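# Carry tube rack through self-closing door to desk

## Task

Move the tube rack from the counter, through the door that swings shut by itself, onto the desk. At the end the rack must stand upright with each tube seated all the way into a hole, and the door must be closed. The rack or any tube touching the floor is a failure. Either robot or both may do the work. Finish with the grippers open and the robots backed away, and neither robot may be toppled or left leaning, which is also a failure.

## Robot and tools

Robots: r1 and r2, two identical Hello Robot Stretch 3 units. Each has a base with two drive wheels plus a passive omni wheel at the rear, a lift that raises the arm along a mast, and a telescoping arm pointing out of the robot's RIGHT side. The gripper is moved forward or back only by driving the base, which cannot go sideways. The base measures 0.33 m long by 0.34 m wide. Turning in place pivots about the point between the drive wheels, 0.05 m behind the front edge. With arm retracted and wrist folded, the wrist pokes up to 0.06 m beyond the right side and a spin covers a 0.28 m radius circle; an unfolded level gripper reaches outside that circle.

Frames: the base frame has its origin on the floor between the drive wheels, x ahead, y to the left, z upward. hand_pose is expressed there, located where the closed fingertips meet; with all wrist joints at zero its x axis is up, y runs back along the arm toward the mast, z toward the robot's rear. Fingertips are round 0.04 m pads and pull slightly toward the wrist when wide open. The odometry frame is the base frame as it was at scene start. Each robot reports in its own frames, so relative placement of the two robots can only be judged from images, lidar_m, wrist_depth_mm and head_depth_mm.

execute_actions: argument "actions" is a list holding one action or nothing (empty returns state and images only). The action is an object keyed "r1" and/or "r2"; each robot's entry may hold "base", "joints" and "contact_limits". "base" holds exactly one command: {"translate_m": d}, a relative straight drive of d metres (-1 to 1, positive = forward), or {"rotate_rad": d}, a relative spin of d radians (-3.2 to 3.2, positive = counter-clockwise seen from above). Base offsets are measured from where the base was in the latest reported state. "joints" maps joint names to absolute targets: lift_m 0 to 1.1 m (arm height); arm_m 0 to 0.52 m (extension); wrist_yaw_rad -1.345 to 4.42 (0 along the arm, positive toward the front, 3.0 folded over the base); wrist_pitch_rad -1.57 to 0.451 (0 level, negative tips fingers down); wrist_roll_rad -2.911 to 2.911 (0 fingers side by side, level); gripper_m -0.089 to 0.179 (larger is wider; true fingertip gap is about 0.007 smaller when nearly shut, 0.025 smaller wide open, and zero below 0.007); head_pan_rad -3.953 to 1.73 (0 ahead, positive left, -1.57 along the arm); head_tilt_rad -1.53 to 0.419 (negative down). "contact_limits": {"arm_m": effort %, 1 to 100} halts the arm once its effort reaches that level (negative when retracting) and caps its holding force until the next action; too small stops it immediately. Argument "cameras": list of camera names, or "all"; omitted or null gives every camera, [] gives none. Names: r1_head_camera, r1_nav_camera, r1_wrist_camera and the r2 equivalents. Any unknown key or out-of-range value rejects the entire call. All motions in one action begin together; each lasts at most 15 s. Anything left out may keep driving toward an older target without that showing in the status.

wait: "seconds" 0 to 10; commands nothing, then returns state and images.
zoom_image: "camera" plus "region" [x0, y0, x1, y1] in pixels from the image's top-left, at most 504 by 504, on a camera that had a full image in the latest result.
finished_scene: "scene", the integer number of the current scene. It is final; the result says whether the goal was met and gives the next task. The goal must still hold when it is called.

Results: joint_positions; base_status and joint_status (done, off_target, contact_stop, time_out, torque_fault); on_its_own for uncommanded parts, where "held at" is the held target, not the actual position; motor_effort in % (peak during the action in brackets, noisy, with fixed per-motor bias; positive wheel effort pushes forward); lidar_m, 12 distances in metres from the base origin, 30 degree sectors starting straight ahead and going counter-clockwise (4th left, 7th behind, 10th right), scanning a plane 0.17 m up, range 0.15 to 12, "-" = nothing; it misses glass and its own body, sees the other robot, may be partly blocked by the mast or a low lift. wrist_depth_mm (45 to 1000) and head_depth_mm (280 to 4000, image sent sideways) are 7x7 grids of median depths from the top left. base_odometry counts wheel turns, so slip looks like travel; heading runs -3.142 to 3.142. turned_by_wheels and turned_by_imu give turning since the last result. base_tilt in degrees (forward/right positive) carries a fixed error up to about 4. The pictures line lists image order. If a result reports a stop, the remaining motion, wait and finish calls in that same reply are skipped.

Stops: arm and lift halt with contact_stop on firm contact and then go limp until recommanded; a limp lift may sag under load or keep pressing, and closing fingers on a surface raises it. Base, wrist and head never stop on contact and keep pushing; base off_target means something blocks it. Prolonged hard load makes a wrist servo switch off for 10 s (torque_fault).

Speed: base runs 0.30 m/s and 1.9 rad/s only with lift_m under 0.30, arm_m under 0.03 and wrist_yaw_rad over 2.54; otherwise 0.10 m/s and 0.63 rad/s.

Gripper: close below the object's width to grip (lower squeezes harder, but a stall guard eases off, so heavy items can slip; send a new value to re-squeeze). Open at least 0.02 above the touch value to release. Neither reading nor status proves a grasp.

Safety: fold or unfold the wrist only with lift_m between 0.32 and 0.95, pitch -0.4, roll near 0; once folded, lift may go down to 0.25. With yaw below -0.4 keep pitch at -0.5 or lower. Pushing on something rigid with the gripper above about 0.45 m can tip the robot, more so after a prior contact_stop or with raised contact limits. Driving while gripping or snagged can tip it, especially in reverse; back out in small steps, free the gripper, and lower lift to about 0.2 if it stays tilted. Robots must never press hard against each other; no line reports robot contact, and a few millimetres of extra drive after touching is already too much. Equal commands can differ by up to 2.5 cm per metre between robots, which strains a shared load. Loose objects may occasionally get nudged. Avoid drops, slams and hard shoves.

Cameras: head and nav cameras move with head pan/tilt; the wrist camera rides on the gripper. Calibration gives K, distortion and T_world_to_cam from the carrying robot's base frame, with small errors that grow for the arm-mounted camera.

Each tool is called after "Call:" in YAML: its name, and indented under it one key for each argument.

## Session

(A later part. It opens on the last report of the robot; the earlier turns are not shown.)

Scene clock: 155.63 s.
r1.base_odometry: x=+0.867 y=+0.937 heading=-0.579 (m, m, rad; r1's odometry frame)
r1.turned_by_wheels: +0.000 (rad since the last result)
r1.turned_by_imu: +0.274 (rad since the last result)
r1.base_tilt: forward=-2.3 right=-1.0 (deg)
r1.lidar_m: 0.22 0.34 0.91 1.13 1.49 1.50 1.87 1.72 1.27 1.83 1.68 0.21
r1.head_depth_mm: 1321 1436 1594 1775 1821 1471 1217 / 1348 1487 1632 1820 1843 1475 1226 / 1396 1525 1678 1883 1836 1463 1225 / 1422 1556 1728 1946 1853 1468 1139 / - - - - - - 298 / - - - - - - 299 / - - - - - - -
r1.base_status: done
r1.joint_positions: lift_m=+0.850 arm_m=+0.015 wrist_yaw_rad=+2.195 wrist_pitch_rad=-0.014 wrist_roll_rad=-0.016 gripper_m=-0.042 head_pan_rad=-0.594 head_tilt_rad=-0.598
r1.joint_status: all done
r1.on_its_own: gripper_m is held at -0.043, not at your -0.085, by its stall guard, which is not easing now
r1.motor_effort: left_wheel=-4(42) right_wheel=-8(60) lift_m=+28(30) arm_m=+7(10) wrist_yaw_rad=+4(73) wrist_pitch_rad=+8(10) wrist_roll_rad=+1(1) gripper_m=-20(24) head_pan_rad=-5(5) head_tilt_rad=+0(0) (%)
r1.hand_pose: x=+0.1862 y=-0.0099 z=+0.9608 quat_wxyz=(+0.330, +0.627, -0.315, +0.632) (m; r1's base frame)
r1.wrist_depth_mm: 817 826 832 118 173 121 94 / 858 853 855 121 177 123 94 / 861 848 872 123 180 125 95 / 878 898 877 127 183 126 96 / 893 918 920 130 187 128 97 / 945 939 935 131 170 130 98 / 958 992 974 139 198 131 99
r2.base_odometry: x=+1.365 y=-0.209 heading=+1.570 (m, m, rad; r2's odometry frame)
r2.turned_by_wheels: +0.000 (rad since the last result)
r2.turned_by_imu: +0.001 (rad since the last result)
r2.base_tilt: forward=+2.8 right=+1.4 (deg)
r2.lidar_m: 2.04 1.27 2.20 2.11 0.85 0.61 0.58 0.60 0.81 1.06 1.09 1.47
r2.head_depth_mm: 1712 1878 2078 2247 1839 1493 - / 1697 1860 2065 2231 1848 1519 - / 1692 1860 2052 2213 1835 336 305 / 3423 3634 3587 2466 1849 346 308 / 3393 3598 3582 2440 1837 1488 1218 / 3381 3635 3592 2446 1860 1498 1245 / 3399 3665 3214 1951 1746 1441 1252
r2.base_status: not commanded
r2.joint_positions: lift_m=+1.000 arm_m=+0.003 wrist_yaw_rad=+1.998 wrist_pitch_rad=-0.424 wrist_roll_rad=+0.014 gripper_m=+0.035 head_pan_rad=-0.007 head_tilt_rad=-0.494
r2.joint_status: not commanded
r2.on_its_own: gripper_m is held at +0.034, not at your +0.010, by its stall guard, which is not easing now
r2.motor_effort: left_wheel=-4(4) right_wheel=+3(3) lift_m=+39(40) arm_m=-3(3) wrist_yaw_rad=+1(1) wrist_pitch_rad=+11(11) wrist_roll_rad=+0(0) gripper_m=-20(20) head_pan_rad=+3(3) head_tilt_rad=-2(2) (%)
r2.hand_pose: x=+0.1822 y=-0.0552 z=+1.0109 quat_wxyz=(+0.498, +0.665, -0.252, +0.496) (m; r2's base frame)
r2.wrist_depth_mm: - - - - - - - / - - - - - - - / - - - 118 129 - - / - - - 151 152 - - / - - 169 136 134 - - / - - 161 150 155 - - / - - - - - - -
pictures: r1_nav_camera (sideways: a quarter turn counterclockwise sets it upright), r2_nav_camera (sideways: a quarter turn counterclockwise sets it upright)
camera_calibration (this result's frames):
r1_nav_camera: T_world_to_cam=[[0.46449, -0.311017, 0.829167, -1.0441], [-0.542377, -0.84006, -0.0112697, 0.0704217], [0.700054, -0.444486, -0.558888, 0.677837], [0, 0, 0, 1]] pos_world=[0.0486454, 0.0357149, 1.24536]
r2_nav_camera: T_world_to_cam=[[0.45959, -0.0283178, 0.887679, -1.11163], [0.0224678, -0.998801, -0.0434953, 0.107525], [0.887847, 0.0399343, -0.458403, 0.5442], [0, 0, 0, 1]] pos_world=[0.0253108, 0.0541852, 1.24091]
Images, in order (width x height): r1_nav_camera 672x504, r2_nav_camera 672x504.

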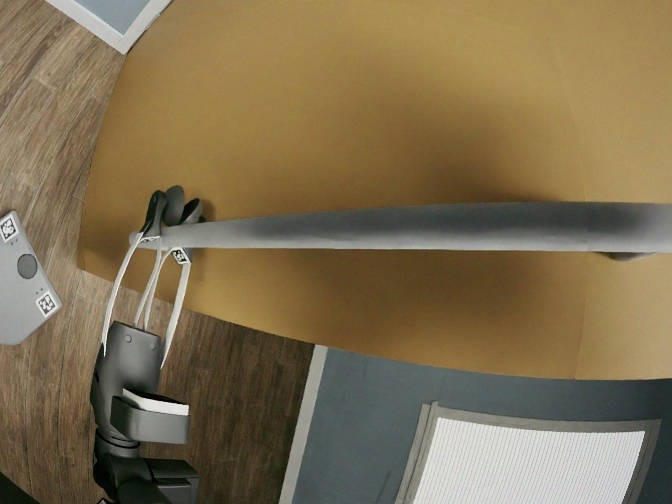

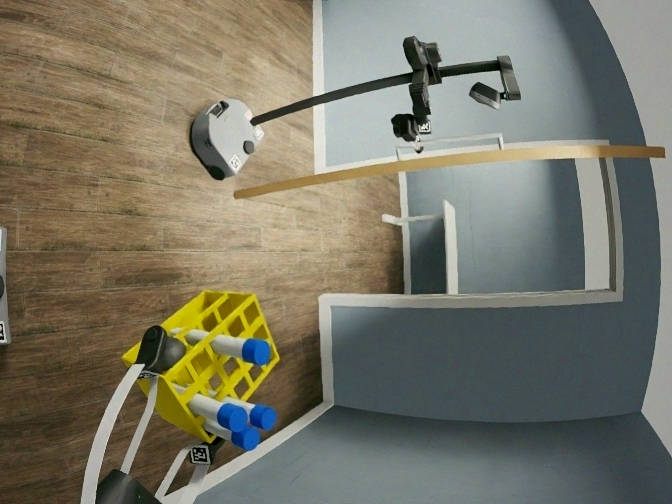

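Call:
execute_actions:
  actions:
    - {"r2":{"base":{"translate_m":1}}}
  cameras: []

Call:
execute_actions:
  actions:
    - {"r2":{"base":{"rotate_rad":0.27}}}
  cameras: []

Call:
execute_actions:
  actions:
    - {"r2":{"base":{"translate_m":1}}}
  cameras: []

Call:
execute_actions:
  actions:
    - {"r2":{"base":{"translate_m":0.7},"joints":{"head_pan_rad":-0.4}}}
  cameras: ["r2_nav_camera","r2_head_camera"]

Scene clock: 175.43 s.
r1.base_odometry: x=+0.867 y=+0.937 heading=-0.579 (m, m, rad; r1's odometry frame)
r1.turned_by_wheels: +0.000 (rad since the last result)
r1.turned_by_imu: +0.004 (rad since the last result)
r1.base_tilt: forward=-2.3 right=-1.0 (deg)
r1.lidar_m: 0.22 0.34 0.91 1.14 1.49 1.50 1.87 1.73 1.75 0.53 0.53 0.21
r1.head_depth_mm: 1312 1440 1538 1779 1841 1465 1070 / 1360 1483 1561 1822 1842 1473 1195 / 1388 1526 1663 1898 1840 1470 1221 / 1413 1561 1734 1939 1849 1473 1143 / - - - - - - 298 / - - - - - - 299 / - - - - - - -
r1.base_status: not commanded
r1.joint_positions: lift_m=+0.850 arm_m=+0.015 wrist_yaw_rad=+2.195 wrist_pitch_rad=-0.014 wrist_roll_rad=-0.016 gripper_m=-0.042 head_pan_rad=-0.594 head_tilt_rad=-0.598
r1.joint_status: not commanded
r1.on_its_own: gripper_m is held at -0.043, not at your -0.085, by its stall guard, which is not easing now
r1.motor_effort: left_wheel=-5(4) right_wheel=-8(8) lift_m=+28(29) arm_m=+6(6) wrist_yaw_rad=+4(4) wrist_pitch_rad=+8(8) wrist_roll_rad=+0(0) gripper_m=-22(21) head_pan_rad=-4(5) head_tilt_rad=-1(0) (%)
r1.hand_pose: x=+0.1862 y=-0.0099 z=+0.9608 quat_wxyz=(+0.330, +0.627, -0.315, +0.632) (m; r1's base frame)
r1.wrist_depth_mm: 815 820 818 118 173 121 93 / 851 841 837 121 177 123 94 / 876 878 869 124 181 124 95 / 850 917 894 128 183 127 96 / 911 916 884 130 186 128 97 / 927 966 953 132 170 130 99 / 970 945 980 139 197 131 99
r2.base_odometry: x=+1.366 y=+0.791 heading=+1.570 (m, m, rad; r2's odometry frame)
r2.turned_by_wheels: +0.000 (rad since the last result)
r2.turned_by_imu: +0.002 (rad since the last result)
r2.base_tilt: forward=+2.8 right=+1.2 (deg)
r2.lidar_m: 1.05 0.72 0.46 0.63 2.20 1.65 1.58 1.50 1.08 1.04 1.07 1.09
r2.head_depth_mm: 859 943 1042 1174 1335 1459 - / 852 937 1037 1164 1328 1443 - / 2573 1030 1079 1211 1376 336 304 / 2603 2773 3148 2424 1841 346 316 / 2621 2752 3080 2437 1851 1483 1219 / 2597 2755 3064 2438 1856 1500 1251 / 2581 2803 3082 2468 1868 1503 1250
r2.base_status: done
r2.joint_positions: lift_m=+1.000 arm_m=+0.003 wrist_yaw_rad=+1.998 wrist_pitch_rad=-0.424 wrist_roll_rad=+0.014 gripper_m=+0.035 head_pan_rad=-0.007 head_tilt_rad=-0.494
r2.joint_status: not commanded
r2.on_its_own: gripper_m is held at +0.034, not at your +0.010, by its stall guard, which is not easing now
r2.motor_effort: left_wheel=-5(6) right_wheel=+3(9) lift_m=+39(39) arm_m=-3(3) wrist_yaw_rad=+1(2) wrist_pitch_rad=+11(11) wrist_roll_rad=+0(0) gripper_m=-20(21) head_pan_rad=+3(3) head_tilt_rad=-2(2) (%)
r2.hand_pose: x=+0.1822 y=-0.0552 z=+1.0109 quat_wxyz=(+0.498, +0.665, -0.252, +0.496) (m; r2's base frame)
r2.wrist_depth_mm: 450 607 996 - - - 728 / 458 630 935 - - 869 784 / 468 636 945 117 129 942 842 / 468 647 925 149 150 - 938 / 526 645 168 135 135 - 960 / - 643 160 150 155 - - / - 859 - - - - -
pictures: none
No camera images: the call's "cameras" was empty. Leave "cameras" out to get every camera's image.

Scene clock: 177.00 s.
r1.base_odometry: x=+0.867 y=+0.937 heading=-0.579 (m, m, rad; r1's odometry frame)
r1.turned_by_wheels: +0.000 (rad since the last result)
r1.turned_by_imu: +0.000 (rad since the last result)
r1.base_tilt: forward=-2.3 right=-1.0 (deg)
r1.lidar_m: 0.22 0.34 0.91 1.14 1.49 1.50 1.87 1.72 1.75 0.56 0.58 0.21
r1.head_depth_mm: 1314 1437 1532 1770 1838 1471 1072 / 1353 1482 1556 651 1845 1466 1165 / 1386 1528 1668 655 1839 1475 1218 / 1418 1556 1717 1944 1841 1475 1142 / - - - - - - 299 / - - - - - - 299 / - - - - - - -
r1.base_status: not commanded
r1.joint_positions: lift_m=+0.850 arm_m=+0.015 wrist_yaw_rad=+2.195 wrist_pitch_rad=-0.014 wrist_roll_rad=-0.016 gripper_m=-0.042 head_pan_rad=-0.594 head_tilt_rad=-0.598
r1.joint_status: not commanded
r1.on_its_own: gripper_m is held at -0.043, not at your -0.085, by its stall guard, which is not easing now
r1.motor_effort: left_wheel=-4(4) right_wheel=-8(8) lift_m=+29(28) arm_m=+6(6) wrist_yaw_rad=+4(4) wrist_pitch_rad=+8(8) wrist_roll_rad=+1(1) gripper_m=-20(21) head_pan_rad=-4(4) head_tilt_rad=-1(0) (%)
r1.hand_pose: x=+0.1862 y=-0.0099 z=+0.9608 quat_wxyz=(+0.330, +0.627, -0.315, +0.632) (m; r1's base frame)
r1.wrist_depth_mm: 794 829 851 118 173 121 94 / 834 872 872 120 176 123 95 / 881 858 863 124 181 125 95 / 881 919 893 127 183 126 96 / 892 913 929 130 186 128 97 / 931 930 972 131 168 130 98 / 979 998 962 138 198 131 99
r2.base_odometry: x=+1.366 y=+0.791 heading=+1.840 (m, m, rad; r2's odometry frame)
r2.turned_by_wheels: +0.270 (rad since the last result)
r2.turned_by_imu: +0.269 (rad since the last result)
r2.base_tilt: forward=+2.8 right=+1.3 (deg)
r2.lidar_m: 2.80 0.49 0.46 2.14 1.85 1.58 1.58 1.21 1.04 1.03 1.19 1.05
r2.head_depth_mm: 2518 2648 2995 2296 1256 1376 - / 2592 2689 3027 2415 1830 1518 - / 2634 2773 3124 2408 1836 335 304 / 2682 2881 3148 2423 1847 344 313 / 2733 3043 3245 2457 1847 1482 1219 / 2817 3078 3330 2433 1790 1454 1253 / 2848 3091 1143 1110 1083 1053 1029
r2.base_status: done
r2.joint_positions: lift_m=+1.000 arm_m=+0.003 wrist_yaw_rad=+1.998 wrist_pitch_rad=-0.424 wrist_roll_rad=+0.014 gripper_m=+0.035 head_pan_rad=-0.007 head_tilt_rad=-0.494
r2.joint_status: not commanded
r2.on_its_own: gripper_m is held at +0.034, not at your +0.010, by its stall guard, which is not easing now
r2.motor_effort: left_wheel=-4(11) right_wheel=+3(8) lift_m=+40(40) arm_m=-3(3) wrist_yaw_rad=+1(2) wrist_pitch_rad=+11(11) wrist_roll_rad=+0(0) gripper_m=-21(21) head_pan_rad=+2(3) head_tilt_rad=-2(2) (%)
r2.hand_pose: x=+0.1822 y=-0.0552 z=+1.0109 quat_wxyz=(+0.498, +0.665, -0.252, +0.496) (m; r2's base frame)
r2.wrist_depth_mm: 404 444 600 971 - - - / 464 461 606 - - - - / - 489 643 160 128 - - / - 571 658 150 151 - 840 / - 919 167 134 135 - 898 / - - 161 150 156 - 923 / - - 982 - - - -
pictures: none
No camera images: the call's "cameras" was empty. Leave "cameras" out to get every camera's image.

Scene clock: 187.97 s.
r1.base_odometry: x=+0.867 y=+0.937 heading=-0.579 (m, m, rad; r1's odometry frame)
r1.turned_by_wheels: +0.000 (rad since the last result)
r1.turned_by_imu: +0.003 (rad since the last result)
r1.base_tilt: forward=-2.3 right=-0.9 (deg)
r1.lidar_m: 0.22 0.34 0.91 1.14 1.49 1.50 1.87 1.73 1.74 1.83 1.68 0.21
r1.head_depth_mm: 1318 1430 1587 1764 1839 1470 1219 / 1346 1478 1646 1813 1857 1470 1222 / 1392 1527 1691 1899 1836 1471 1216 / 1420 1553 1727 1949 1855 1474 1140 / - - - - - - 298 / - - - - - - 299 / - - - - - - -
r1.base_status: not commanded
r1.joint_positions: lift_m=+0.850 arm_m=+0.015 wrist_yaw_rad=+2.195 wrist_pitch_rad=-0.014 wrist_roll_rad=-0.016 gripper_m=-0.042 head_pan_rad=-0.594 head_tilt_rad=-0.598
r1.joint_status: not commanded
r1.on_its_own: gripper_m is held at -0.043, not at your -0.085, by its stall guard, which is not easing now
r1.motor_effort: left_wheel=-4(4) right_wheel=-8(8) lift_m=+28(29) arm_m=+6(6) wrist_yaw_rad=+4(4) wrist_pitch_rad=+8(8) wrist_roll_rad=+0(0) gripper_m=-20(20) head_pan_rad=-4(5) head_tilt_rad=+0(0) (%)
r1.hand_pose: x=+0.1862 y=-0.0099 z=+0.9608 quat_wxyz=(+0.330, +0.627, -0.315, +0.632) (m; r1's base frame)
r1.wrist_depth_mm: 811 839 834 118 173 121 93 / 843 847 845 121 177 122 94 / 864 881 860 124 181 125 95 / 909 875 883 128 184 126 96 / 913 922 897 130 186 128 97 / 928 923 944 131 170 130 98 / 962 965 978 139 196 131 99
r2.base_odometry: x=+1.101 y=+1.755 heading=+1.840 (m, m, rad; r2's odometry frame)
r2.turned_by_wheels: +0.000 (rad since the last result)
r2.turned_by_imu: +0.002 (rad since the last result)
r2.base_tilt: forward=+2.9 right=+1.2 (deg)
r2.lidar_m: 1.80 2.55 0.37 0.36 0.37 0.50 2.56 1.49 1.28 0.43 1.47 2.03
r2.head_depth_mm: 1758 1913 1702 2275 1827 1500 - / 1795 1955 1703 2307 1832 1521 - / 1822 2000 1732 2312 1843 336 304 / 1878 2045 2185 2437 1857 346 315 / 1918 2097 2327 2423 1851 1488 1223 / 1953 2149 2398 2446 1857 1495 1249 / 1985 2204 2465 2470 1864 1498 1255
r2.base_status: done
r2.joint_positions: lift_m=+1.000 arm_m=+0.003 wrist_yaw_rad=+1.998 wrist_pitch_rad=-0.424 wrist_roll_rad=+0.014 gripper_m=+0.035 head_pan_rad=-0.007 head_tilt_rad=-0.494
r2.joint_status: not commanded
r2.on_its_own: gripper_m is held at +0.034, not at your +0.010, by its stall guard, which is not easing now
r2.motor_effort: left_wheel=-5(6) right_wheel=+3(9) lift_m=+40(40) arm_m=-3(3) wrist_yaw_rad=+1(1) wrist_pitch_rad=+11(11) wrist_roll_rad=+0(0) gripper_m=-19(20) head_pan_rad=+3(3) head_tilt_rad=-2(2) (%)
r2.hand_pose: x=+0.1822 y=-0.0552 z=+1.0109 quat_wxyz=(+0.498, +0.665, -0.252, +0.496) (m; r2's base frame)
r2.wrist_depth_mm: - - - - - - - / 413 - - - - - - / 421 - - 117 129 - - / 451 - - 151 151 - - / 463 584 167 135 134 - - / 453 609 159 151 156 - - / 465 733 - - - - -
pictures: none
No camera images: the call's "cameras" was empty. Leave "cameras" out to get every camera's image.

Scene clock: 195.93 s.
r1.base_odometry: x=+0.867 y=+0.937 heading=-0.579 (m, m, rad; r1's odometry frame)
r1.turned_by_wheels: +0.000 (rad since the last result)
r1.turned_by_imu: +0.002 (rad since the last result)
r1.base_tilt: forward=-2.4 right=-1.0 (deg)
r1.lidar_m: 0.22 0.34 0.91 1.14 1.49 1.51 1.88 1.73 1.75 1.83 1.68 0.21
r1.head_depth_mm: 1321 1443 1583 1757 1838 1464 1218 / 1345 1481 1632 1828 1841 1466 1226 / 1393 1527 1697 1896 1832 1471 1223 / 1424 1560 1736 1941 1846 1474 1147 / - - - - - - 298 / - - - - - - 299 / - - - - - - -
r1.base_status: not commanded
r1.joint_positions: lift_m=+0.850 arm_m=+0.015 wrist_yaw_rad=+2.195 wrist_pitch_rad=-0.014 wrist_roll_rad=-0.016 gripper_m=-0.042 head_pan_rad=-0.594 head_tilt_rad=-0.598
r1.joint_status: not commanded
r1.on_its_own: gripper_m is held at -0.043, not at your -0.085, by its stall guard, which is not easing now
r1.motor_effort: left_wheel=-5(4) right_wheel=-8(8) lift_m=+28(29) arm_m=+6(6) wrist_yaw_rad=+4(4) wrist_pitch_rad=+8(8) wrist_roll_rad=+0(1) gripper_m=-21(20) head_pan_rad=-4(4) head_tilt_rad=+0(0) (%)
r1.hand_pose: x=+0.1862 y=-0.0099 z=+0.9608 quat_wxyz=(+0.330, +0.627, -0.315, +0.632) (m; r1's base frame)
r1.wrist_depth_mm: 830 812 828 118 174 121 94 / 838 843 847 121 177 123 94 / 846 889 851 124 181 125 95 / 887 895 893 127 183 126 96 / 901 932 943 130 186 128 97 / 926 930 944 131 171 130 98 / 927 998 982 139 197 132 99
r2.base_odometry: x=+0.915 y=+2.429 heading=+1.839 (m, m, rad; r2's odometry frame)
r2.turned_by_wheels: +0.000 (rad since the last result)
r2.turned_by_imu: +0.001 (rad since the last result)
r2.base_tilt: forward=+2.8 right=+1.3 (deg)
r2.lidar_m: 1.10 1.77 2.33 1.01 0.55 0.55 1.36 0.77 0.96 1.44 1.57 1.54
r2.head_depth_mm: 1345 1480 1573 1083 1833 1477 1265 / 1324 1453 1545 1091 1768 1483 1235 / 1298 1428 1511 1094 1780 1488 1157 / 1280 1397 1506 1100 1723 1574 - / 1254 1380 1483 1104 1731 1499 310 / 1240 1355 1455 1103 1387 345 306 / 1222 1332 1449 1114 1686 1503 318
r2.base_status: done
r2.joint_positions: lift_m=+1.000 arm_m=+0.003 wrist_yaw_rad=+1.998 wrist_pitch_rad=-0.424 wrist_roll_rad=+0.014 gripper_m=+0.035 head_pan_rad=-0.393 head_tilt_rad=-0.494
r2.joint_status: all done
r2.on_its_own: gripper_m is held at +0.034, not at your +0.010, by its stall guard, which is not easing now
r2.motor_effort: left_wheel=-5(6) right_wheel=+3(9) lift_m=+40(40) arm_m=-3(3) wrist_yaw_rad=+1(1) wrist_pitch_rad=+11(11) wrist_roll_rad=+0(0) gripper_m=-20(21) head_pan_rad=-3(21) head_tilt_rad=-2(2) (%)
r2.hand_pose: x=+0.1822 y=-0.0552 z=+1.0109 quat_wxyz=(+0.498, +0.665, -0.252, +0.496) (m; r2's base frame)
r2.wrist_depth_mm: - - - - - - - / - - - - - - - / - - - 157 130 842 818 / - - - 150 152 737 663 / - - 168 136 135 - - / - - 159 150 156 - - / - - - - - - -
pictures: r2_head_camera (sideways: a quarter turn clockwise sets it upright), r2_nav_camera (sideways: a quarter turn counterclockwise sets it upright)
camera_calibration (this result's frames):
r2_head_camera: T_world_to_cam=[[-0.460668, 0.194182, -0.866071, 1.1529], [0.385381, 0.922756, 0.00190487, -0.000282634], [0.799541, -0.332889, -0.499918, 0.600618], [0, 0, 0, 1]] pos_world=[0.050992, -0.0236711, 1.29875]
r2_nav_camera: T_world_to_cam=[[0.415191, -0.199188, 0.88766, -1.11133], [-0.35502, -0.933846, -0.0434965, 0.10983], [0.837602, -0.297077, -0.458441, 0.544556], [0, 0, 0, 1]] pos_world=[0.0442856, 0.042975, 1.24091]
Images, in order (width x height): r2_head_camera 896x504, r2_nav_camera 672x504.

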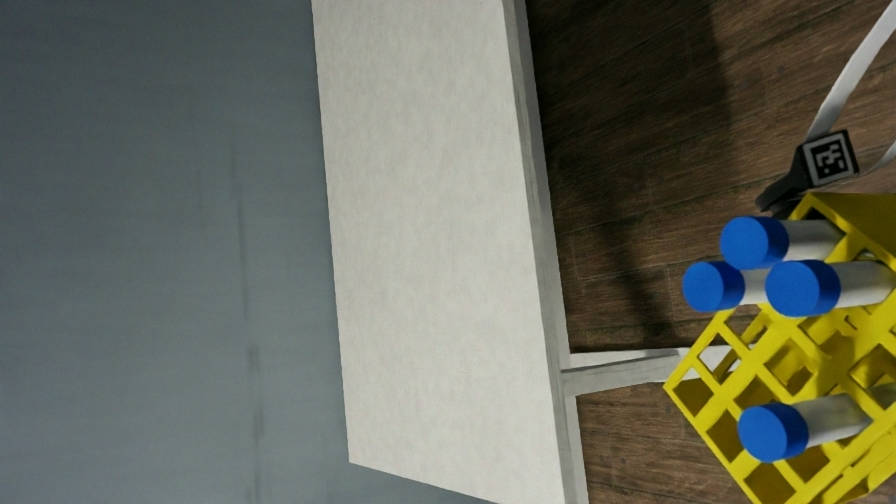

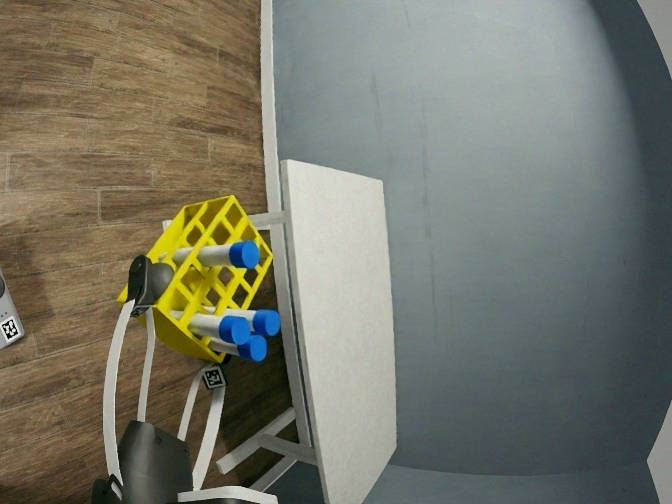

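Call:
execute_actions:
  actions:
    - {"r1":{"base":{"translate_m":0.45},"joints":{"arm_m":0.2}},"r2":{"base":{"translate_m":0.35}}}
  cameras: []

Call:
execute_actions:
  actions:
    - {"r1":{"joints":{"gripper_m":0.12}},"r2":{"base":{"rotate_rad":0.9},"joints":{"wrist_yaw_rad":0,"arm_m":0.4,"head_pan_rad":-1.5}}}
  cameras: []

Call:
execute_actions:
  actions:
    - {"r1":{"base":{"translate_m":-0.3}},"r2":{"joints":{"lift_m":0.8}}}
  cameras: ["r1_nav_camera","r2_nav_camera"]

Scene clock: 208.43 s.
r1.base_odometry: x=+1.243 y=+0.690 heading=-0.579 (m, m, rad; r1's odometry frame)
r1.turned_by_wheels: +0.000 (rad since the last result)
r1.turned_by_imu: +0.022 (rad since the last result)
r1.base_tilt: forward=-2.4 right=-0.8 (deg)
r1.lidar_m: 0.24 0.24 0.32 0.62 1.33 1.79 2.25 2.14 2.17 1.51 0.35 0.25
r1.head_depth_mm: - 310 350 376 1593 1467 1215 / - 290 319 369 421 397 1169 / - - 292 323 374 440 549 / - - - 293 327 380 453 / - - - - 294 331 385 / - - - - - 297 335 / - - - - - - 299
r1.base_status: done
r1.joint_positions: lift_m=+0.850 arm_m=+0.200 wrist_yaw_rad=+1.967 wrist_pitch_rad=-0.015 wrist_roll_rad=-0.016 gripper_m=-0.039 head_pan_rad=-0.594 head_tilt_rad=-0.597
r1.joint_status: all done
r1.on_its_own: wrist_yaw_rad is held at +1.984, not at your +2.200, by its stall guard, which is not easing now; gripper_m is held at -0.040, not at your -0.085, by its stall guard, which is not easing now; wrist_yaw_rad is at rest, and its effort (+15) is outside its rest range (-12 to +12)
r1.motor_effort: left_wheel=+2(69) right_wheel=-2(38) lift_m=+28(28) arm_m=-3(19) wrist_yaw_rad=+15(97) wrist_pitch_rad=+8(10) wrist_roll_rad=+1(1) gripper_m=-20(30) head_pan_rad=-4(4) head_tilt_rad=+0(2) (%)
r1.hand_pose: x=+0.2147 y=-0.2467 z=+0.9607 quat_wxyz=(+0.400, +0.587, -0.384, +0.590) (m; r1's base frame)
r1.wrist_depth_mm: 239 216 197 116 168 157 719 / 246 223 203 119 172 162 742 / 256 232 209 122 175 166 738 / 265 240 216 126 180 171 793 / 276 247 223 128 182 175 851 / 288 260 234 130 186 180 851 / 303 268 239 137 198 185 884
r2.base_odometry: x=+0.822 y=+2.767 heading=+1.839 (m, m, rad; r2's odometry frame)
r2.turned_by_wheels: +0.000 (rad since the last result)
r2.turned_by_imu: +0.001 (rad since the last result)
r2.base_tilt: forward=+3.0 right=+1.2 (deg)
r2.lidar_m: 0.76 1.38 2.24 1.71 0.97 0.84 1.01 1.06 1.53 1.53 1.40 1.20
r2.head_depth_mm: 1041 1149 1276 1085 825 701 1266 / 1025 1127 1251 1090 828 685 1243 / 1006 1108 1228 1095 833 669 1162 / 995 1085 1204 1101 832 707 - / 977 1068 1182 1105 834 681 314 / 960 1047 1158 1105 837 345 307 / 945 1030 1134 1247 1354 703 318
r2.base_status: done
r2.joint_positions: lift_m=+1.000 arm_m=+0.003 wrist_yaw_rad=+1.998 wrist_pitch_rad=-0.424 wrist_roll_rad=+0.014 gripper_m=+0.035 head_pan_rad=-0.393 head_tilt_rad=-0.494
r2.joint_status: not commanded
r2.on_its_own: gripper_m is held at +0.034, not at your +0.010, by its stall guard, which is not easing now
r2.motor_effort: left_wheel=-5(6) right_wheel=+3(7) lift_m=+39(40) arm_m=-3(3) wrist_yaw_rad=+2(1) wrist_pitch_rad=+11(11) wrist_roll_rad=+0(0) gripper_m=-21(21) head_pan_rad=-2(3) head_tilt_rad=-3(2) (%)
r2.hand_pose: x=+0.1822 y=-0.0552 z=+1.0109 quat_wxyz=(+0.498, +0.665, -0.252, +0.496) (m; r2's base frame)
r2.wrist_depth_mm: - - - - - 958 790 / - - - - - 981 827 / - - - 117 129 837 835 / - - - 150 151 650 655 / - - 169 134 135 542 553 / - - 161 151 155 472 461 / - - - - - - 404
pictures: none
No camera images: the call's "cameras" was empty. Leave "cameras" out to get every camera's image.

Scene clock: 212.57 s.
r1.base_odometry: x=+1.243 y=+0.691 heading=-0.579 (m, m, rad; r1's odometry frame)
r1.turned_by_wheels: +0.000 (rad since the last result)
r1.turned_by_imu: +0.001 (rad since the last result)
r1.base_tilt: forward=-2.4 right=-1.0 (deg)
r1.lidar_m: 0.53 0.49 0.49 0.62 1.33 1.78 2.25 2.14 2.17 1.52 1.41 0.76
r1.head_depth_mm: 1095 1200 1321 1463 1642 1427 1204 / 1128 1239 1358 1524 1685 1470 1189 / 1162 1276 1415 1587 1731 1506 1197 / 1189 1306 1447 1624 1769 1473 1225 / 1017 1081 1157 1253 1359 1403 1228 / 814 859 911 968 1024 1085 1150 / 682 713 747 766 818 872 920
r1.base_status: not commanded
r1.joint_positions: lift_m=+0.850 arm_m=+0.200 wrist_yaw_rad=+1.981 wrist_pitch_rad=-0.015 wrist_roll_rad=-0.016 gripper_m=+0.120 head_pan_rad=-0.594 head_tilt_rad=-0.597
r1.joint_status: all done
r1.on_its_own: wrist_yaw_rad is held at +1.984, not at your +2.200, by its stall guard, which is not easing now
r1.motor_effort: left_wheel=+2(2) right_wheel=-1(3) lift_m=+28(27) arm_m=-3(4) wrist_yaw_rad=+2(15) wrist_pitch_rad=+8(8) wrist_roll_rad=+1(1) gripper_m=+0(80) head_pan_rad=-4(4) head_tilt_rad=-1(1) (%)
r1.hand_pose: x=+0.2132 y=-0.2432 z=+0.9607 quat_wxyz=(+0.396, +0.590, -0.380, +0.593) (m; r1's base frame)
r1.wrist_depth_mm: 505 515 551 575 618 662 719 / 503 531 571 590 618 673 729 / 520 542 575 605 639 694 758 / 530 567 596 622 667 716 803 / 540 575 600 641 682 740 803 / 557 574 637 669 697 - 838 / 558 608 650 695 737 783 866
r2.base_odometry: x=+0.822 y=+2.767 heading=+2.739 (m, m, rad; r2's odometry frame)
r2.turned_by_wheels: +0.900 (rad since the last result)
r2.turned_by_imu: +0.898 (rad since the last result)
r2.base_tilt: forward=+2.8 right=+1.2 (deg)
r2.lidar_m: 1.90 2.24 1.08 0.84 0.91 0.96 1.31 1.53 1.42 1.22 0.76 1.29
r2.head_depth_mm: 1180 1275 1404 1083 823 1403 1234 / 1136 1221 1350 1088 825 1364 1244 / 1088 1176 - 1049 831 708 1240 / 1052 1154 1255 1101 829 688 1246 / 1011 1108 1219 1106 834 671 1248 / 980 1065 1168 1107 835 672 1164 / 944 1028 1121 1112 839 675 1164
r2.base_status: done
r2.joint_positions: lift_m=+1.000 arm_m=+0.400 wrist_yaw_rad=+0.001 wrist_pitch_rad=-0.424 wrist_roll_rad=+0.014 gripper_m=+0.035 head_pan_rad=-1.493 head_tilt_rad=-0.494
r2.joint_status: all done
r2.on_its_own: gripper_m is held at +0.034, not at your +0.010, by its stall guard, which is not easing now
r2.motor_effort: left_wheel=-4(9) right_wheel=+3(9) lift_m=+39(39) arm_m=+2(4) wrist_yaw_rad=-2(4) wrist_pitch_rad=+11(11) wrist_roll_rad=+0(0) gripper_m=-20(21) head_pan_rad=-3(31) head_tilt_rad=-2(2) (%)
r2.hand_pose: x=-0.0213 y=-0.7683 z=+1.0109 quat_wxyz=(+0.687, +0.148, -0.696, -0.150) (m; r2's base frame)
r2.wrist_depth_mm: 464 505 549 599 687 795 928 / 493 537 596 676 785 907 - / 545 599 644 116 130 826 815 / 585 644 644 151 152 669 649 / 562 555 168 134 134 534 548 / 478 479 160 150 157 460 463 / 415 412 402 387 395 409 401
pictures: none
No camera images: the call's "cameras" was empty. Leave "cameras" out to get every camera's image.

Scene clock: 217.10 s.
r1.base_odometry: x=+0.992 y=+0.855 heading=-0.579 (m, m, rad; r1's odometry frame)
r1.turned_by_wheels: +0.000 (rad since the last result)
r1.turned_by_imu: +0.000 (rad since the last result)
r1.base_tilt: forward=-2.5 right=-1.0 (deg)
r1.lidar_m: 0.78 0.73 0.73 0.93 1.59 1.61 2.02 1.90 1.92 1.71 1.59 1.18
r1.head_depth_mm: 1235 1355 1493 1662 1790 1429 1200 / 1275 1390 1537 1707 1847 1476 1191 / 1314 1446 1596 1785 1839 1494 1201 / 1358 1489 1652 1867 1849 1472 1226 / 1392 1515 1666 1867 1797 1477 1233 / 1239 1298 1379 1465 1555 1472 1231 / 1032 1079 1134 1188 1235 1312 1226
r1.base_status: done
r1.joint_positions: lift_m=+0.850 arm_m=+0.200 wrist_yaw_rad=+1.982 wrist_pitch_rad=-0.015 wrist_roll_rad=-0.016 gripper_m=+0.120 head_pan_rad=-0.594 head_tilt_rad=-0.597
r1.joint_status: not commanded
r1.on_its_own: wrist_yaw_rad is held at +1.984, not at your +2.200, by its stall guard, which is not easing now
r1.motor_effort: left_wheel=+2(6) right_wheel=-1(3) lift_m=+28(28) arm_m=-3(3) wrist_yaw_rad=+2(2) wrist_pitch_rad=+8(8) wrist_roll_rad=+1(1) gripper_m=+0(0) head_pan_rad=-4(4) head_tilt_rad=-1(1) (%)
r1.hand_pose: x=+0.2132 y=-0.2432 z=+0.9607 quat_wxyz=(+0.395, +0.590, -0.379, +0.593) (m; r1's base frame)
r1.wrist_depth_mm: 686 741 766 814 886 932 - / 718 754 783 827 886 969 - / 710 774 813 859 871 988 - / 740 776 828 890 907 - - / 745 786 833 883 984 - - / 772 795 876 921 979 - - / 785 823 878 952 - - -
r2.base_odometry: x=+0.822 y=+2.767 heading=+2.739 (m, m, rad; r2's odometry frame)
r2.turned_by_wheels: +0.000 (rad since the last result)
r2.turned_by_imu: +0.001 (rad since the last result)
r2.base_tilt: forward=+2.7 right=+1.4 (deg)
r2.lidar_m: 1.90 2.24 1.08 0.84 0.90 0.96 1.31 1.53 1.42 1.22 0.76 1.29
r2.head_depth_mm: 1180 1310 1422 1110 - - 1209 / 1134 1253 1374 1202 799 1370 1239 / 1092 1202 1339 1202 801 707 1244 / 1053 1151 1269 1100 831 689 1246 / 1014 1107 1225 1100 832 672 1248 / 981 1066 1172 1103 835 671 1160 / 948 1028 1126 1114 840 674 1169
r2.base_status: not commanded
r2.joint_positions: lift_m=+0.800 arm_m=+0.400 wrist_yaw_rad=+0.001 wrist_pitch_rad=-0.424 wrist_roll_rad=+0.014 gripper_m=+0.035 head_pan_rad=-1.493 head_tilt_rad=-0.494
r2.joint_status: all done
r2.on_its_own: gripper_m is held at +0.034, not at your +0.010, by its stall guard, which is not easing now
r2.motor_effort: left_wheel=-4(3) right_wheel=+3(3) lift_m=+20(38) arm_m=+2(3) wrist_yaw_rad=-2(1) wrist_pitch_rad=+11(11) wrist_roll_rad=+0(0) gripper_m=-20(20) head_pan_rad=-3(3) head_tilt_rad=-2(2) (%)
r2.hand_pose: x=-0.0213 y=-0.7683 z=+0.8117 quat_wxyz=(+0.687, +0.148, -0.696, -0.150) (m; r2's base frame)
r2.wrist_depth_mm: 470 506 557 620 708 791 882 / 502 537 557 584 576 586 570 / 446 436 436 116 129 427 423 / 341 345 332 150 151 336 335 / 285 283 167 134 135 278 279 / 242 242 160 150 156 238 237 / 211 210 207 199 203 208 207
pictures: r1_nav_camera (sideways: a quarter turn counterclockwise sets it upright), r2_nav_camera (sideways: a quarter turn counterclockwise sets it upright)
camera_calibration (this result's frames):
r1_nav_camera: T_world_to_cam=[[0.463947, -0.310797, 0.829553, -1.0446], [-0.542553, -0.839946, -0.0112558, 0.0704046], [0.700278, -0.444855, -0.558314, 0.67709], [0, 0, 0, 1]] pos_world=[0.0486856, 0.0356838, 1.24537]
r2_nav_camera: T_world_to_cam=[[0.0106864, -0.460483, 0.887604, -1.10879], [-0.993318, -0.1069, -0.0435001, 0.113728], [0.114916, -0.881208, -0.458548, 0.549104], [0, 0, 0, 1]] pos_world=[0.0617157, -0.0145467, 1.24091]
Images, in order (width x height): r1_nav_camera 672x504, r2_nav_camera 672x504.

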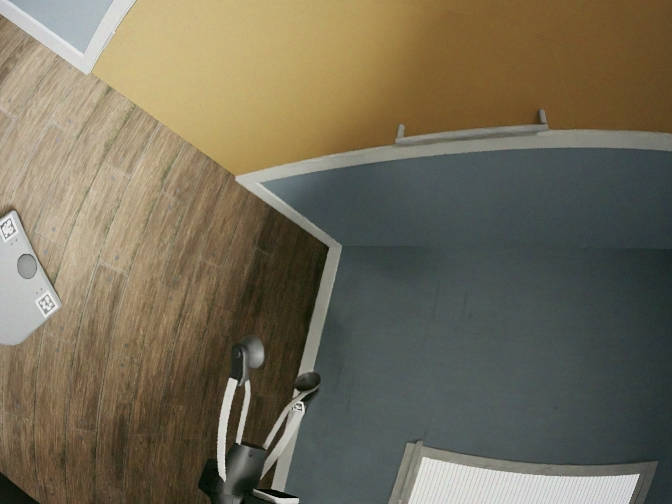

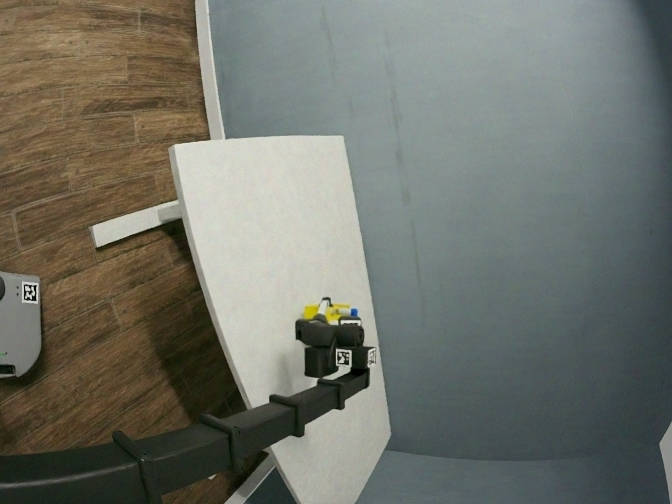

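Call:
execute_actions:
  actions:
    - {"r2":{"joints":{"lift_m":0.767}}}
  cameras: []

Call:
execute_actions:
  actions:
    - {"r2":{"joints":{"gripper_m":0.17}}}
  cameras: []

Call:
execute_actions:
  actions:
    - {"r2":{"joints":{"arm_m":0.01}}}
  cameras: ["r2_wrist_camera"]

Call:
finished_scene:
  scene: 1

Scene clock: 226.07 s.
r1.base_odometry: x=+0.992 y=+0.855 heading=-0.579 (m, m, rad; r1's odometry frame)
r1.turned_by_wheels: +0.000 (rad since the last result)
r1.turned_by_imu: +0.001 (rad since the last result)
r1.base_tilt: forward=-2.4 right=-0.8 (deg)
r1.lidar_m: 0.79 0.73 0.73 0.93 1.58 1.60 2.02 1.90 1.92 1.71 1.58 1.17
r1.head_depth_mm: 1241 1359 1491 1656 1767 1430 1211 / 1278 1402 1544 1713 1844 1461 1194 / 1310 1449 1605 1794 1853 1495 1196 / 1357 1483 1660 1871 1859 1467 1225 / 1398 1524 1664 1847 1798 1482 1231 / 1237 1302 1376 1456 1550 1469 1232 / 1033 1081 1130 1191 1242 1319 1231
r1.base_status: not commanded
r1.joint_positions: lift_m=+0.850 arm_m=+0.200 wrist_yaw_rad=+1.982 wrist_pitch_rad=-0.015 wrist_roll_rad=-0.016 gripper_m=+0.120 head_pan_rad=-0.594 head_tilt_rad=-0.597
r1.joint_status: not commanded
r1.on_its_own: wrist_yaw_rad is held at +1.984, not at your +2.200, by its stall guard, which is not easing now
r1.motor_effort: left_wheel=+2(1) right_wheel=-1(1) lift_m=+28(28) arm_m=-3(3) wrist_yaw_rad=+2(2) wrist_pitch_rad=+8(8) wrist_roll_rad=+1(1) gripper_m=+0(0) head_pan_rad=-4(5) head_tilt_rad=-1(1) (%)
r1.hand_pose: x=+0.2132 y=-0.2432 z=+0.9607 quat_wxyz=(+0.395, +0.590, -0.379, +0.593) (m; r1's base frame)
r1.wrist_depth_mm: 704 720 752 831 853 940 - / 702 744 787 839 885 933 - / 723 756 798 872 920 987 - / 753 802 843 887 931 - - / 737 823 865 881 933 - - / 763 799 872 907 967 - - / 768 826 876 927 - - -
r2.base_odometry: x=+0.822 y=+2.767 heading=+2.739 (m, m, rad; r2's odometry frame)
r2.turned_by_wheels: +0.000 (rad since the last result)
r2.turned_by_imu: +0.001 (rad since the last result)
r2.base_tilt: forward=+2.8 right=+1.3 (deg)
r2.lidar_m: 1.90 2.24 1.07 0.84 0.90 0.96 1.31 1.53 1.42 1.22 0.76 1.29
r2.head_depth_mm: 1183 1310 1421 1089 852 - - / 1132 1257 1375 1195 773 1366 1243 / 1091 1202 1328 1198 775 707 1244 / 1054 1150 1274 1098 831 687 1246 / 1015 1109 1218 1099 833 671 1251 / 980 1069 1172 1108 838 673 1166 / 948 1030 1128 1112 839 674 1174
r2.base_status: not commanded
r2.joint_positions: lift_m=+0.767 arm_m=+0.400 wrist_yaw_rad=+0.001 wrist_pitch_rad=-0.419 wrist_roll_rad=+0.014 gripper_m=+0.035 head_pan_rad=-1.493 head_tilt_rad=-0.494
r2.joint_status: all done
r2.on_its_own: gripper_m is held at +0.034, not at your +0.010, by its stall guard, which is not easing now
r2.motor_effort: left_wheel=-4(4) right_wheel=+3(3) lift_m=+19(21) arm_m=+2(3) wrist_yaw_rad=-1(1) wrist_pitch_rad=+8(11) wrist_roll_rad=+0(0) gripper_m=-20(21) head_pan_rad=-3(2) head_tilt_rad=-2(2) (%)
r2.hand_pose: x=-0.0213 y=-0.7689 z=+0.7799 quat_wxyz=(+0.687, +0.147, -0.696, -0.148) (m; r2's base frame)
r2.wrist_depth_mm: 470 498 550 623 674 753 763 / 484 513 515 504 496 490 492 / 378 376 372 116 127 359 360 / 292 293 282 150 149 288 284 / 242 241 144 134 135 235 237 / 207 205 161 151 157 201 201 / 179 181 173 173 175 176 175
pictures: none
No camera images: the call's "cameras" was empty. Leave "cameras" out to get every camera's image.

Scene clock: 227.90 s.
r1.base_odometry: x=+0.992 y=+0.855 heading=-0.579 (m, m, rad; r1's odometry frame)
r1.turned_by_wheels: +0.000 (rad since the last result)
r1.turned_by_imu: +0.000 (rad since the last result)
r1.base_tilt: forward=-2.3 right=-0.9 (deg)
r1.lidar_m: 0.78 0.73 0.73 0.93 1.59 1.61 2.03 1.90 1.92 1.71 1.58 1.18
r1.head_depth_mm: 1239 1355 1484 1662 1791 1418 1204 / 1282 1402 1538 1734 1839 1467 1192 / 1313 1446 1590 1783 1835 1493 1199 / 1356 1492 1663 1864 1854 1478 1229 / 1399 1529 1676 1855 1792 1484 1229 / 1234 1300 1375 1464 1567 1464 1225 / 1035 1076 1134 1188 1239 1323 1238
r1.base_status: not commanded
r1.joint_positions: lift_m=+0.850 arm_m=+0.200 wrist_yaw_rad=+1.982 wrist_pitch_rad=-0.015 wrist_roll_rad=-0.016 gripper_m=+0.120 head_pan_rad=-0.594 head_tilt_rad=-0.597
r1.joint_status: not commanded
r1.on_its_own: wrist_yaw_rad is held at +1.984, not at your +2.200, by its stall guard, which is not easing now
r1.motor_effort: left_wheel=+2(1) right_wheel=-1(1) lift_m=+28(28) arm_m=-3(3) wrist_yaw_rad=+2(2) wrist_pitch_rad=+8(8) wrist_roll_rad=+1(1) gripper_m=+0(0) head_pan_rad=-4(4) head_tilt_rad=-1(1) (%)
r1.hand_pose: x=+0.2132 y=-0.2432 z=+0.9607 quat_wxyz=(+0.395, +0.590, -0.379, +0.593) (m; r1's base frame)
r1.wrist_depth_mm: 698 727 785 809 852 932 - / 706 726 776 839 871 950 - / 710 750 798 857 928 985 - / 750 785 832 877 907 - - / 747 782 835 888 939 - - / 749 801 871 911 971 - - / 782 842 911 954 - - -
r2.base_odometry: x=+0.822 y=+2.767 heading=+2.739 (m, m, rad; r2's odometry frame)
r2.turned_by_wheels: +0.000 (rad since the last result)
r2.turned_by_imu: +0.000 (rad since the last result)
r2.base_tilt: forward=+2.8 right=+1.3 (deg)
r2.lidar_m: 1.90 2.24 1.07 0.84 0.90 0.96 1.31 1.53 1.42 1.22 0.76 1.29
r2.head_depth_mm: 1184 1302 1419 1083 853 - - / 1135 1252 1374 1195 774 1370 1239 / 1092 1196 1332 1200 776 708 1239 / 1054 1153 1272 1098 830 687 1242 / 1017 1106 1216 1103 836 669 1249 / 982 1066 1171 1108 838 673 1163 / 944 1032 1122 1110 840 673 1166
r2.base_status: not commanded
r2.joint_positions: lift_m=+0.767 arm_m=+0.400 wrist_yaw_rad=+0.001 wrist_pitch_rad=-0.418 wrist_roll_rad=+0.014 gripper_m=+0.170 head_pan_rad=-1.493 head_tilt_rad=-0.494
r2.joint_status: all done
r2.motor_effort: left_wheel=-4(4) right_wheel=+3(3) lift_m=+20(20) arm_m=+3(3) wrist_yaw_rad=-2(1) wrist_pitch_rad=+8(9) wrist_roll_rad=-1(0) gripper_m=+0(82) head_pan_rad=-3(3) head_tilt_rad=-2(2) (%)
r2.hand_pose: x=-0.0213 y=-0.7690 z=+0.7800 quat_wxyz=(+0.687, +0.146, -0.696, -0.148) (m; r2's base frame)
r2.wrist_depth_mm: 463 501 544 622 679 749 756 / 490 511 512 513 506 498 489 / 380 375 371 191 123 362 362 / 295 297 296 170 117 278 284 / 244 252 241 137 130 243 236 / 214 204 204 144 143 196 203 / 175 179 177 169 168 175 172
pictures: none
No camera images: the call's "cameras" was empty. Leave "cameras" out to get every camera's image.

Scene clock: 231.97 s.
r1.base_odometry: x=+0.992 y=+0.855 heading=-0.579 (m, m, rad; r1's odometry frame)
r1.turned_by_wheels: +0.000 (rad since the last result)
r1.turned_by_imu: +0.001 (rad since the last result)
r1.base_tilt: forward=-2.3 right=-0.9 (deg)
r1.lidar_m: 0.78 0.73 0.73 0.93 1.58 1.60 2.02 1.90 1.92 1.71 1.58 1.18
r1.head_depth_mm: 1246 1349 1503 1659 1783 1433 1206 / 1279 1402 1544 1724 1829 1484 1190 / 1318 1440 1596 1797 1839 1496 1199 / 1353 1489 1662 1881 1849 1475 1226 / 1397 1528 1673 1861 1788 1469 1228 / 1236 1307 1375 1459 1547 1473 1231 / 1029 1081 1132 1184 1236 1325 1237
r1.base_status: not commanded
r1.joint_positions: lift_m=+0.850 arm_m=+0.200 wrist_yaw_rad=+1.982 wrist_pitch_rad=-0.015 wrist_roll_rad=-0.016 gripper_m=+0.120 head_pan_rad=-0.594 head_tilt_rad=-0.597
r1.joint_status: not commanded
r1.on_its_own: wrist_yaw_rad is held at +1.984, not at your +2.200, by its stall guard, which is not easing now
r1.motor_effort: left_wheel=+2(2) right_wheel=+0(1) lift_m=+28(28) arm_m=-3(3) wrist_yaw_rad=+2(2) wrist_pitch_rad=+8(8) wrist_roll_rad=+1(0) gripper_m=+0(1) head_pan_rad=-4(5) head_tilt_rad=-1(1) (%)
r1.hand_pose: x=+0.2132 y=-0.2432 z=+0.9607 quat_wxyz=(+0.395, +0.590, -0.379, +0.593) (m; r1's base frame)
r1.wrist_depth_mm: 691 733 755 817 847 940 - / 709 755 797 810 862 915 - / 730 784 794 869 910 950 - / 746 774 834 865 947 - - / 768 797 842 921 963 - - / 796 804 855 926 992 - - / 767 866 878 938 - - -
r2.base_odometry: x=+0.822 y=+2.767 heading=+2.739 (m, m, rad; r2's odometry frame)
r2.turned_by_wheels: +0.000 (rad since the last result)
r2.turned_by_imu: +0.001 (rad since the last result)
r2.base_tilt: forward=+2.8 right=+1.3 (deg)
r2.lidar_m: 1.90 2.24 1.07 0.84 0.90 0.96 1.31 1.53 1.42 1.22 0.76 1.28
r2.head_depth_mm: 1182 1307 1420 1086 825 1405 1239 / 1135 1257 1379 1086 829 1364 1238 / 1089 1205 1336 1091 830 708 1319 / 1051 1155 1277 1099 835 688 1244 / 1016 1107 1218 1102 835 671 1218 / 981 1069 1169 1110 837 672 1167 / 947 1031 1122 1112 840 674 1168
r2.base_status: not commanded
r2.joint_positions: lift_m=+0.767 arm_m=+0.010 wrist_yaw_rad=+0.001 wrist_pitch_rad=-0.417 wrist_roll_rad=+0.014 gripper_m=+0.170 head_pan_rad=-1.493 head_tilt_rad=-0.494
r2.joint_status: all done
r2.motor_effort: left_wheel=-4(4) right_wheel=+3(3) lift_m=+21(21) arm_m=-3(3) wrist_yaw_rad=-1(1) wrist_pitch_rad=+8(8) wrist_roll_rad=+0(0) gripper_m=-2(0) head_pan_rad=-3(2) head_tilt_rad=-2(2) (%)
r2.hand_pose: x=-0.0213 y=-0.3798 z=+0.7802 quat_wxyz=(+0.687, +0.146, -0.696, -0.147) (m; r2's base frame)
r2.wrist_depth_mm: 728 777 821 476 817 773 779 / 537 523 514 483 510 502 498 / 382 380 374 377 367 375 405 / 297 297 298 297 318 - - / 247 254 261 - - - - / 219 766 - - - - - / 912 914 910 913 916 895 855
pictures: r2_wrist_camera
camera_calibration (this result's frames):
r2_wrist_camera: T_world_to_cam=[[-0.999943, 0.000867426, -0.0106025, -0.0142759], [0.00896294, 0.605532, -0.795771, 0.876878], [0.0057299, -0.795821, -0.605505, 0.334843], [0, 0, 0, 1]] pos_world=[-0.0240531, -0.26449, 0.900391]
Images, in order (width x height): r2_wrist_camera 644x364.

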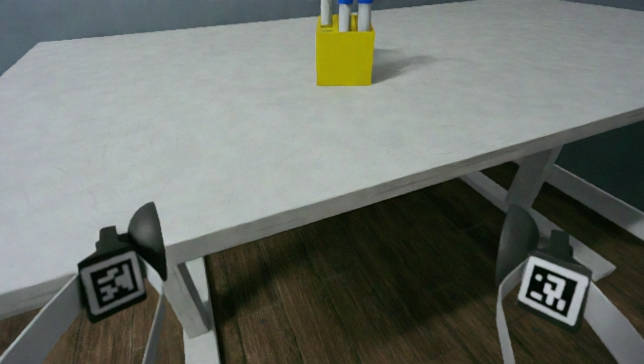

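The scene is finished: the task was done.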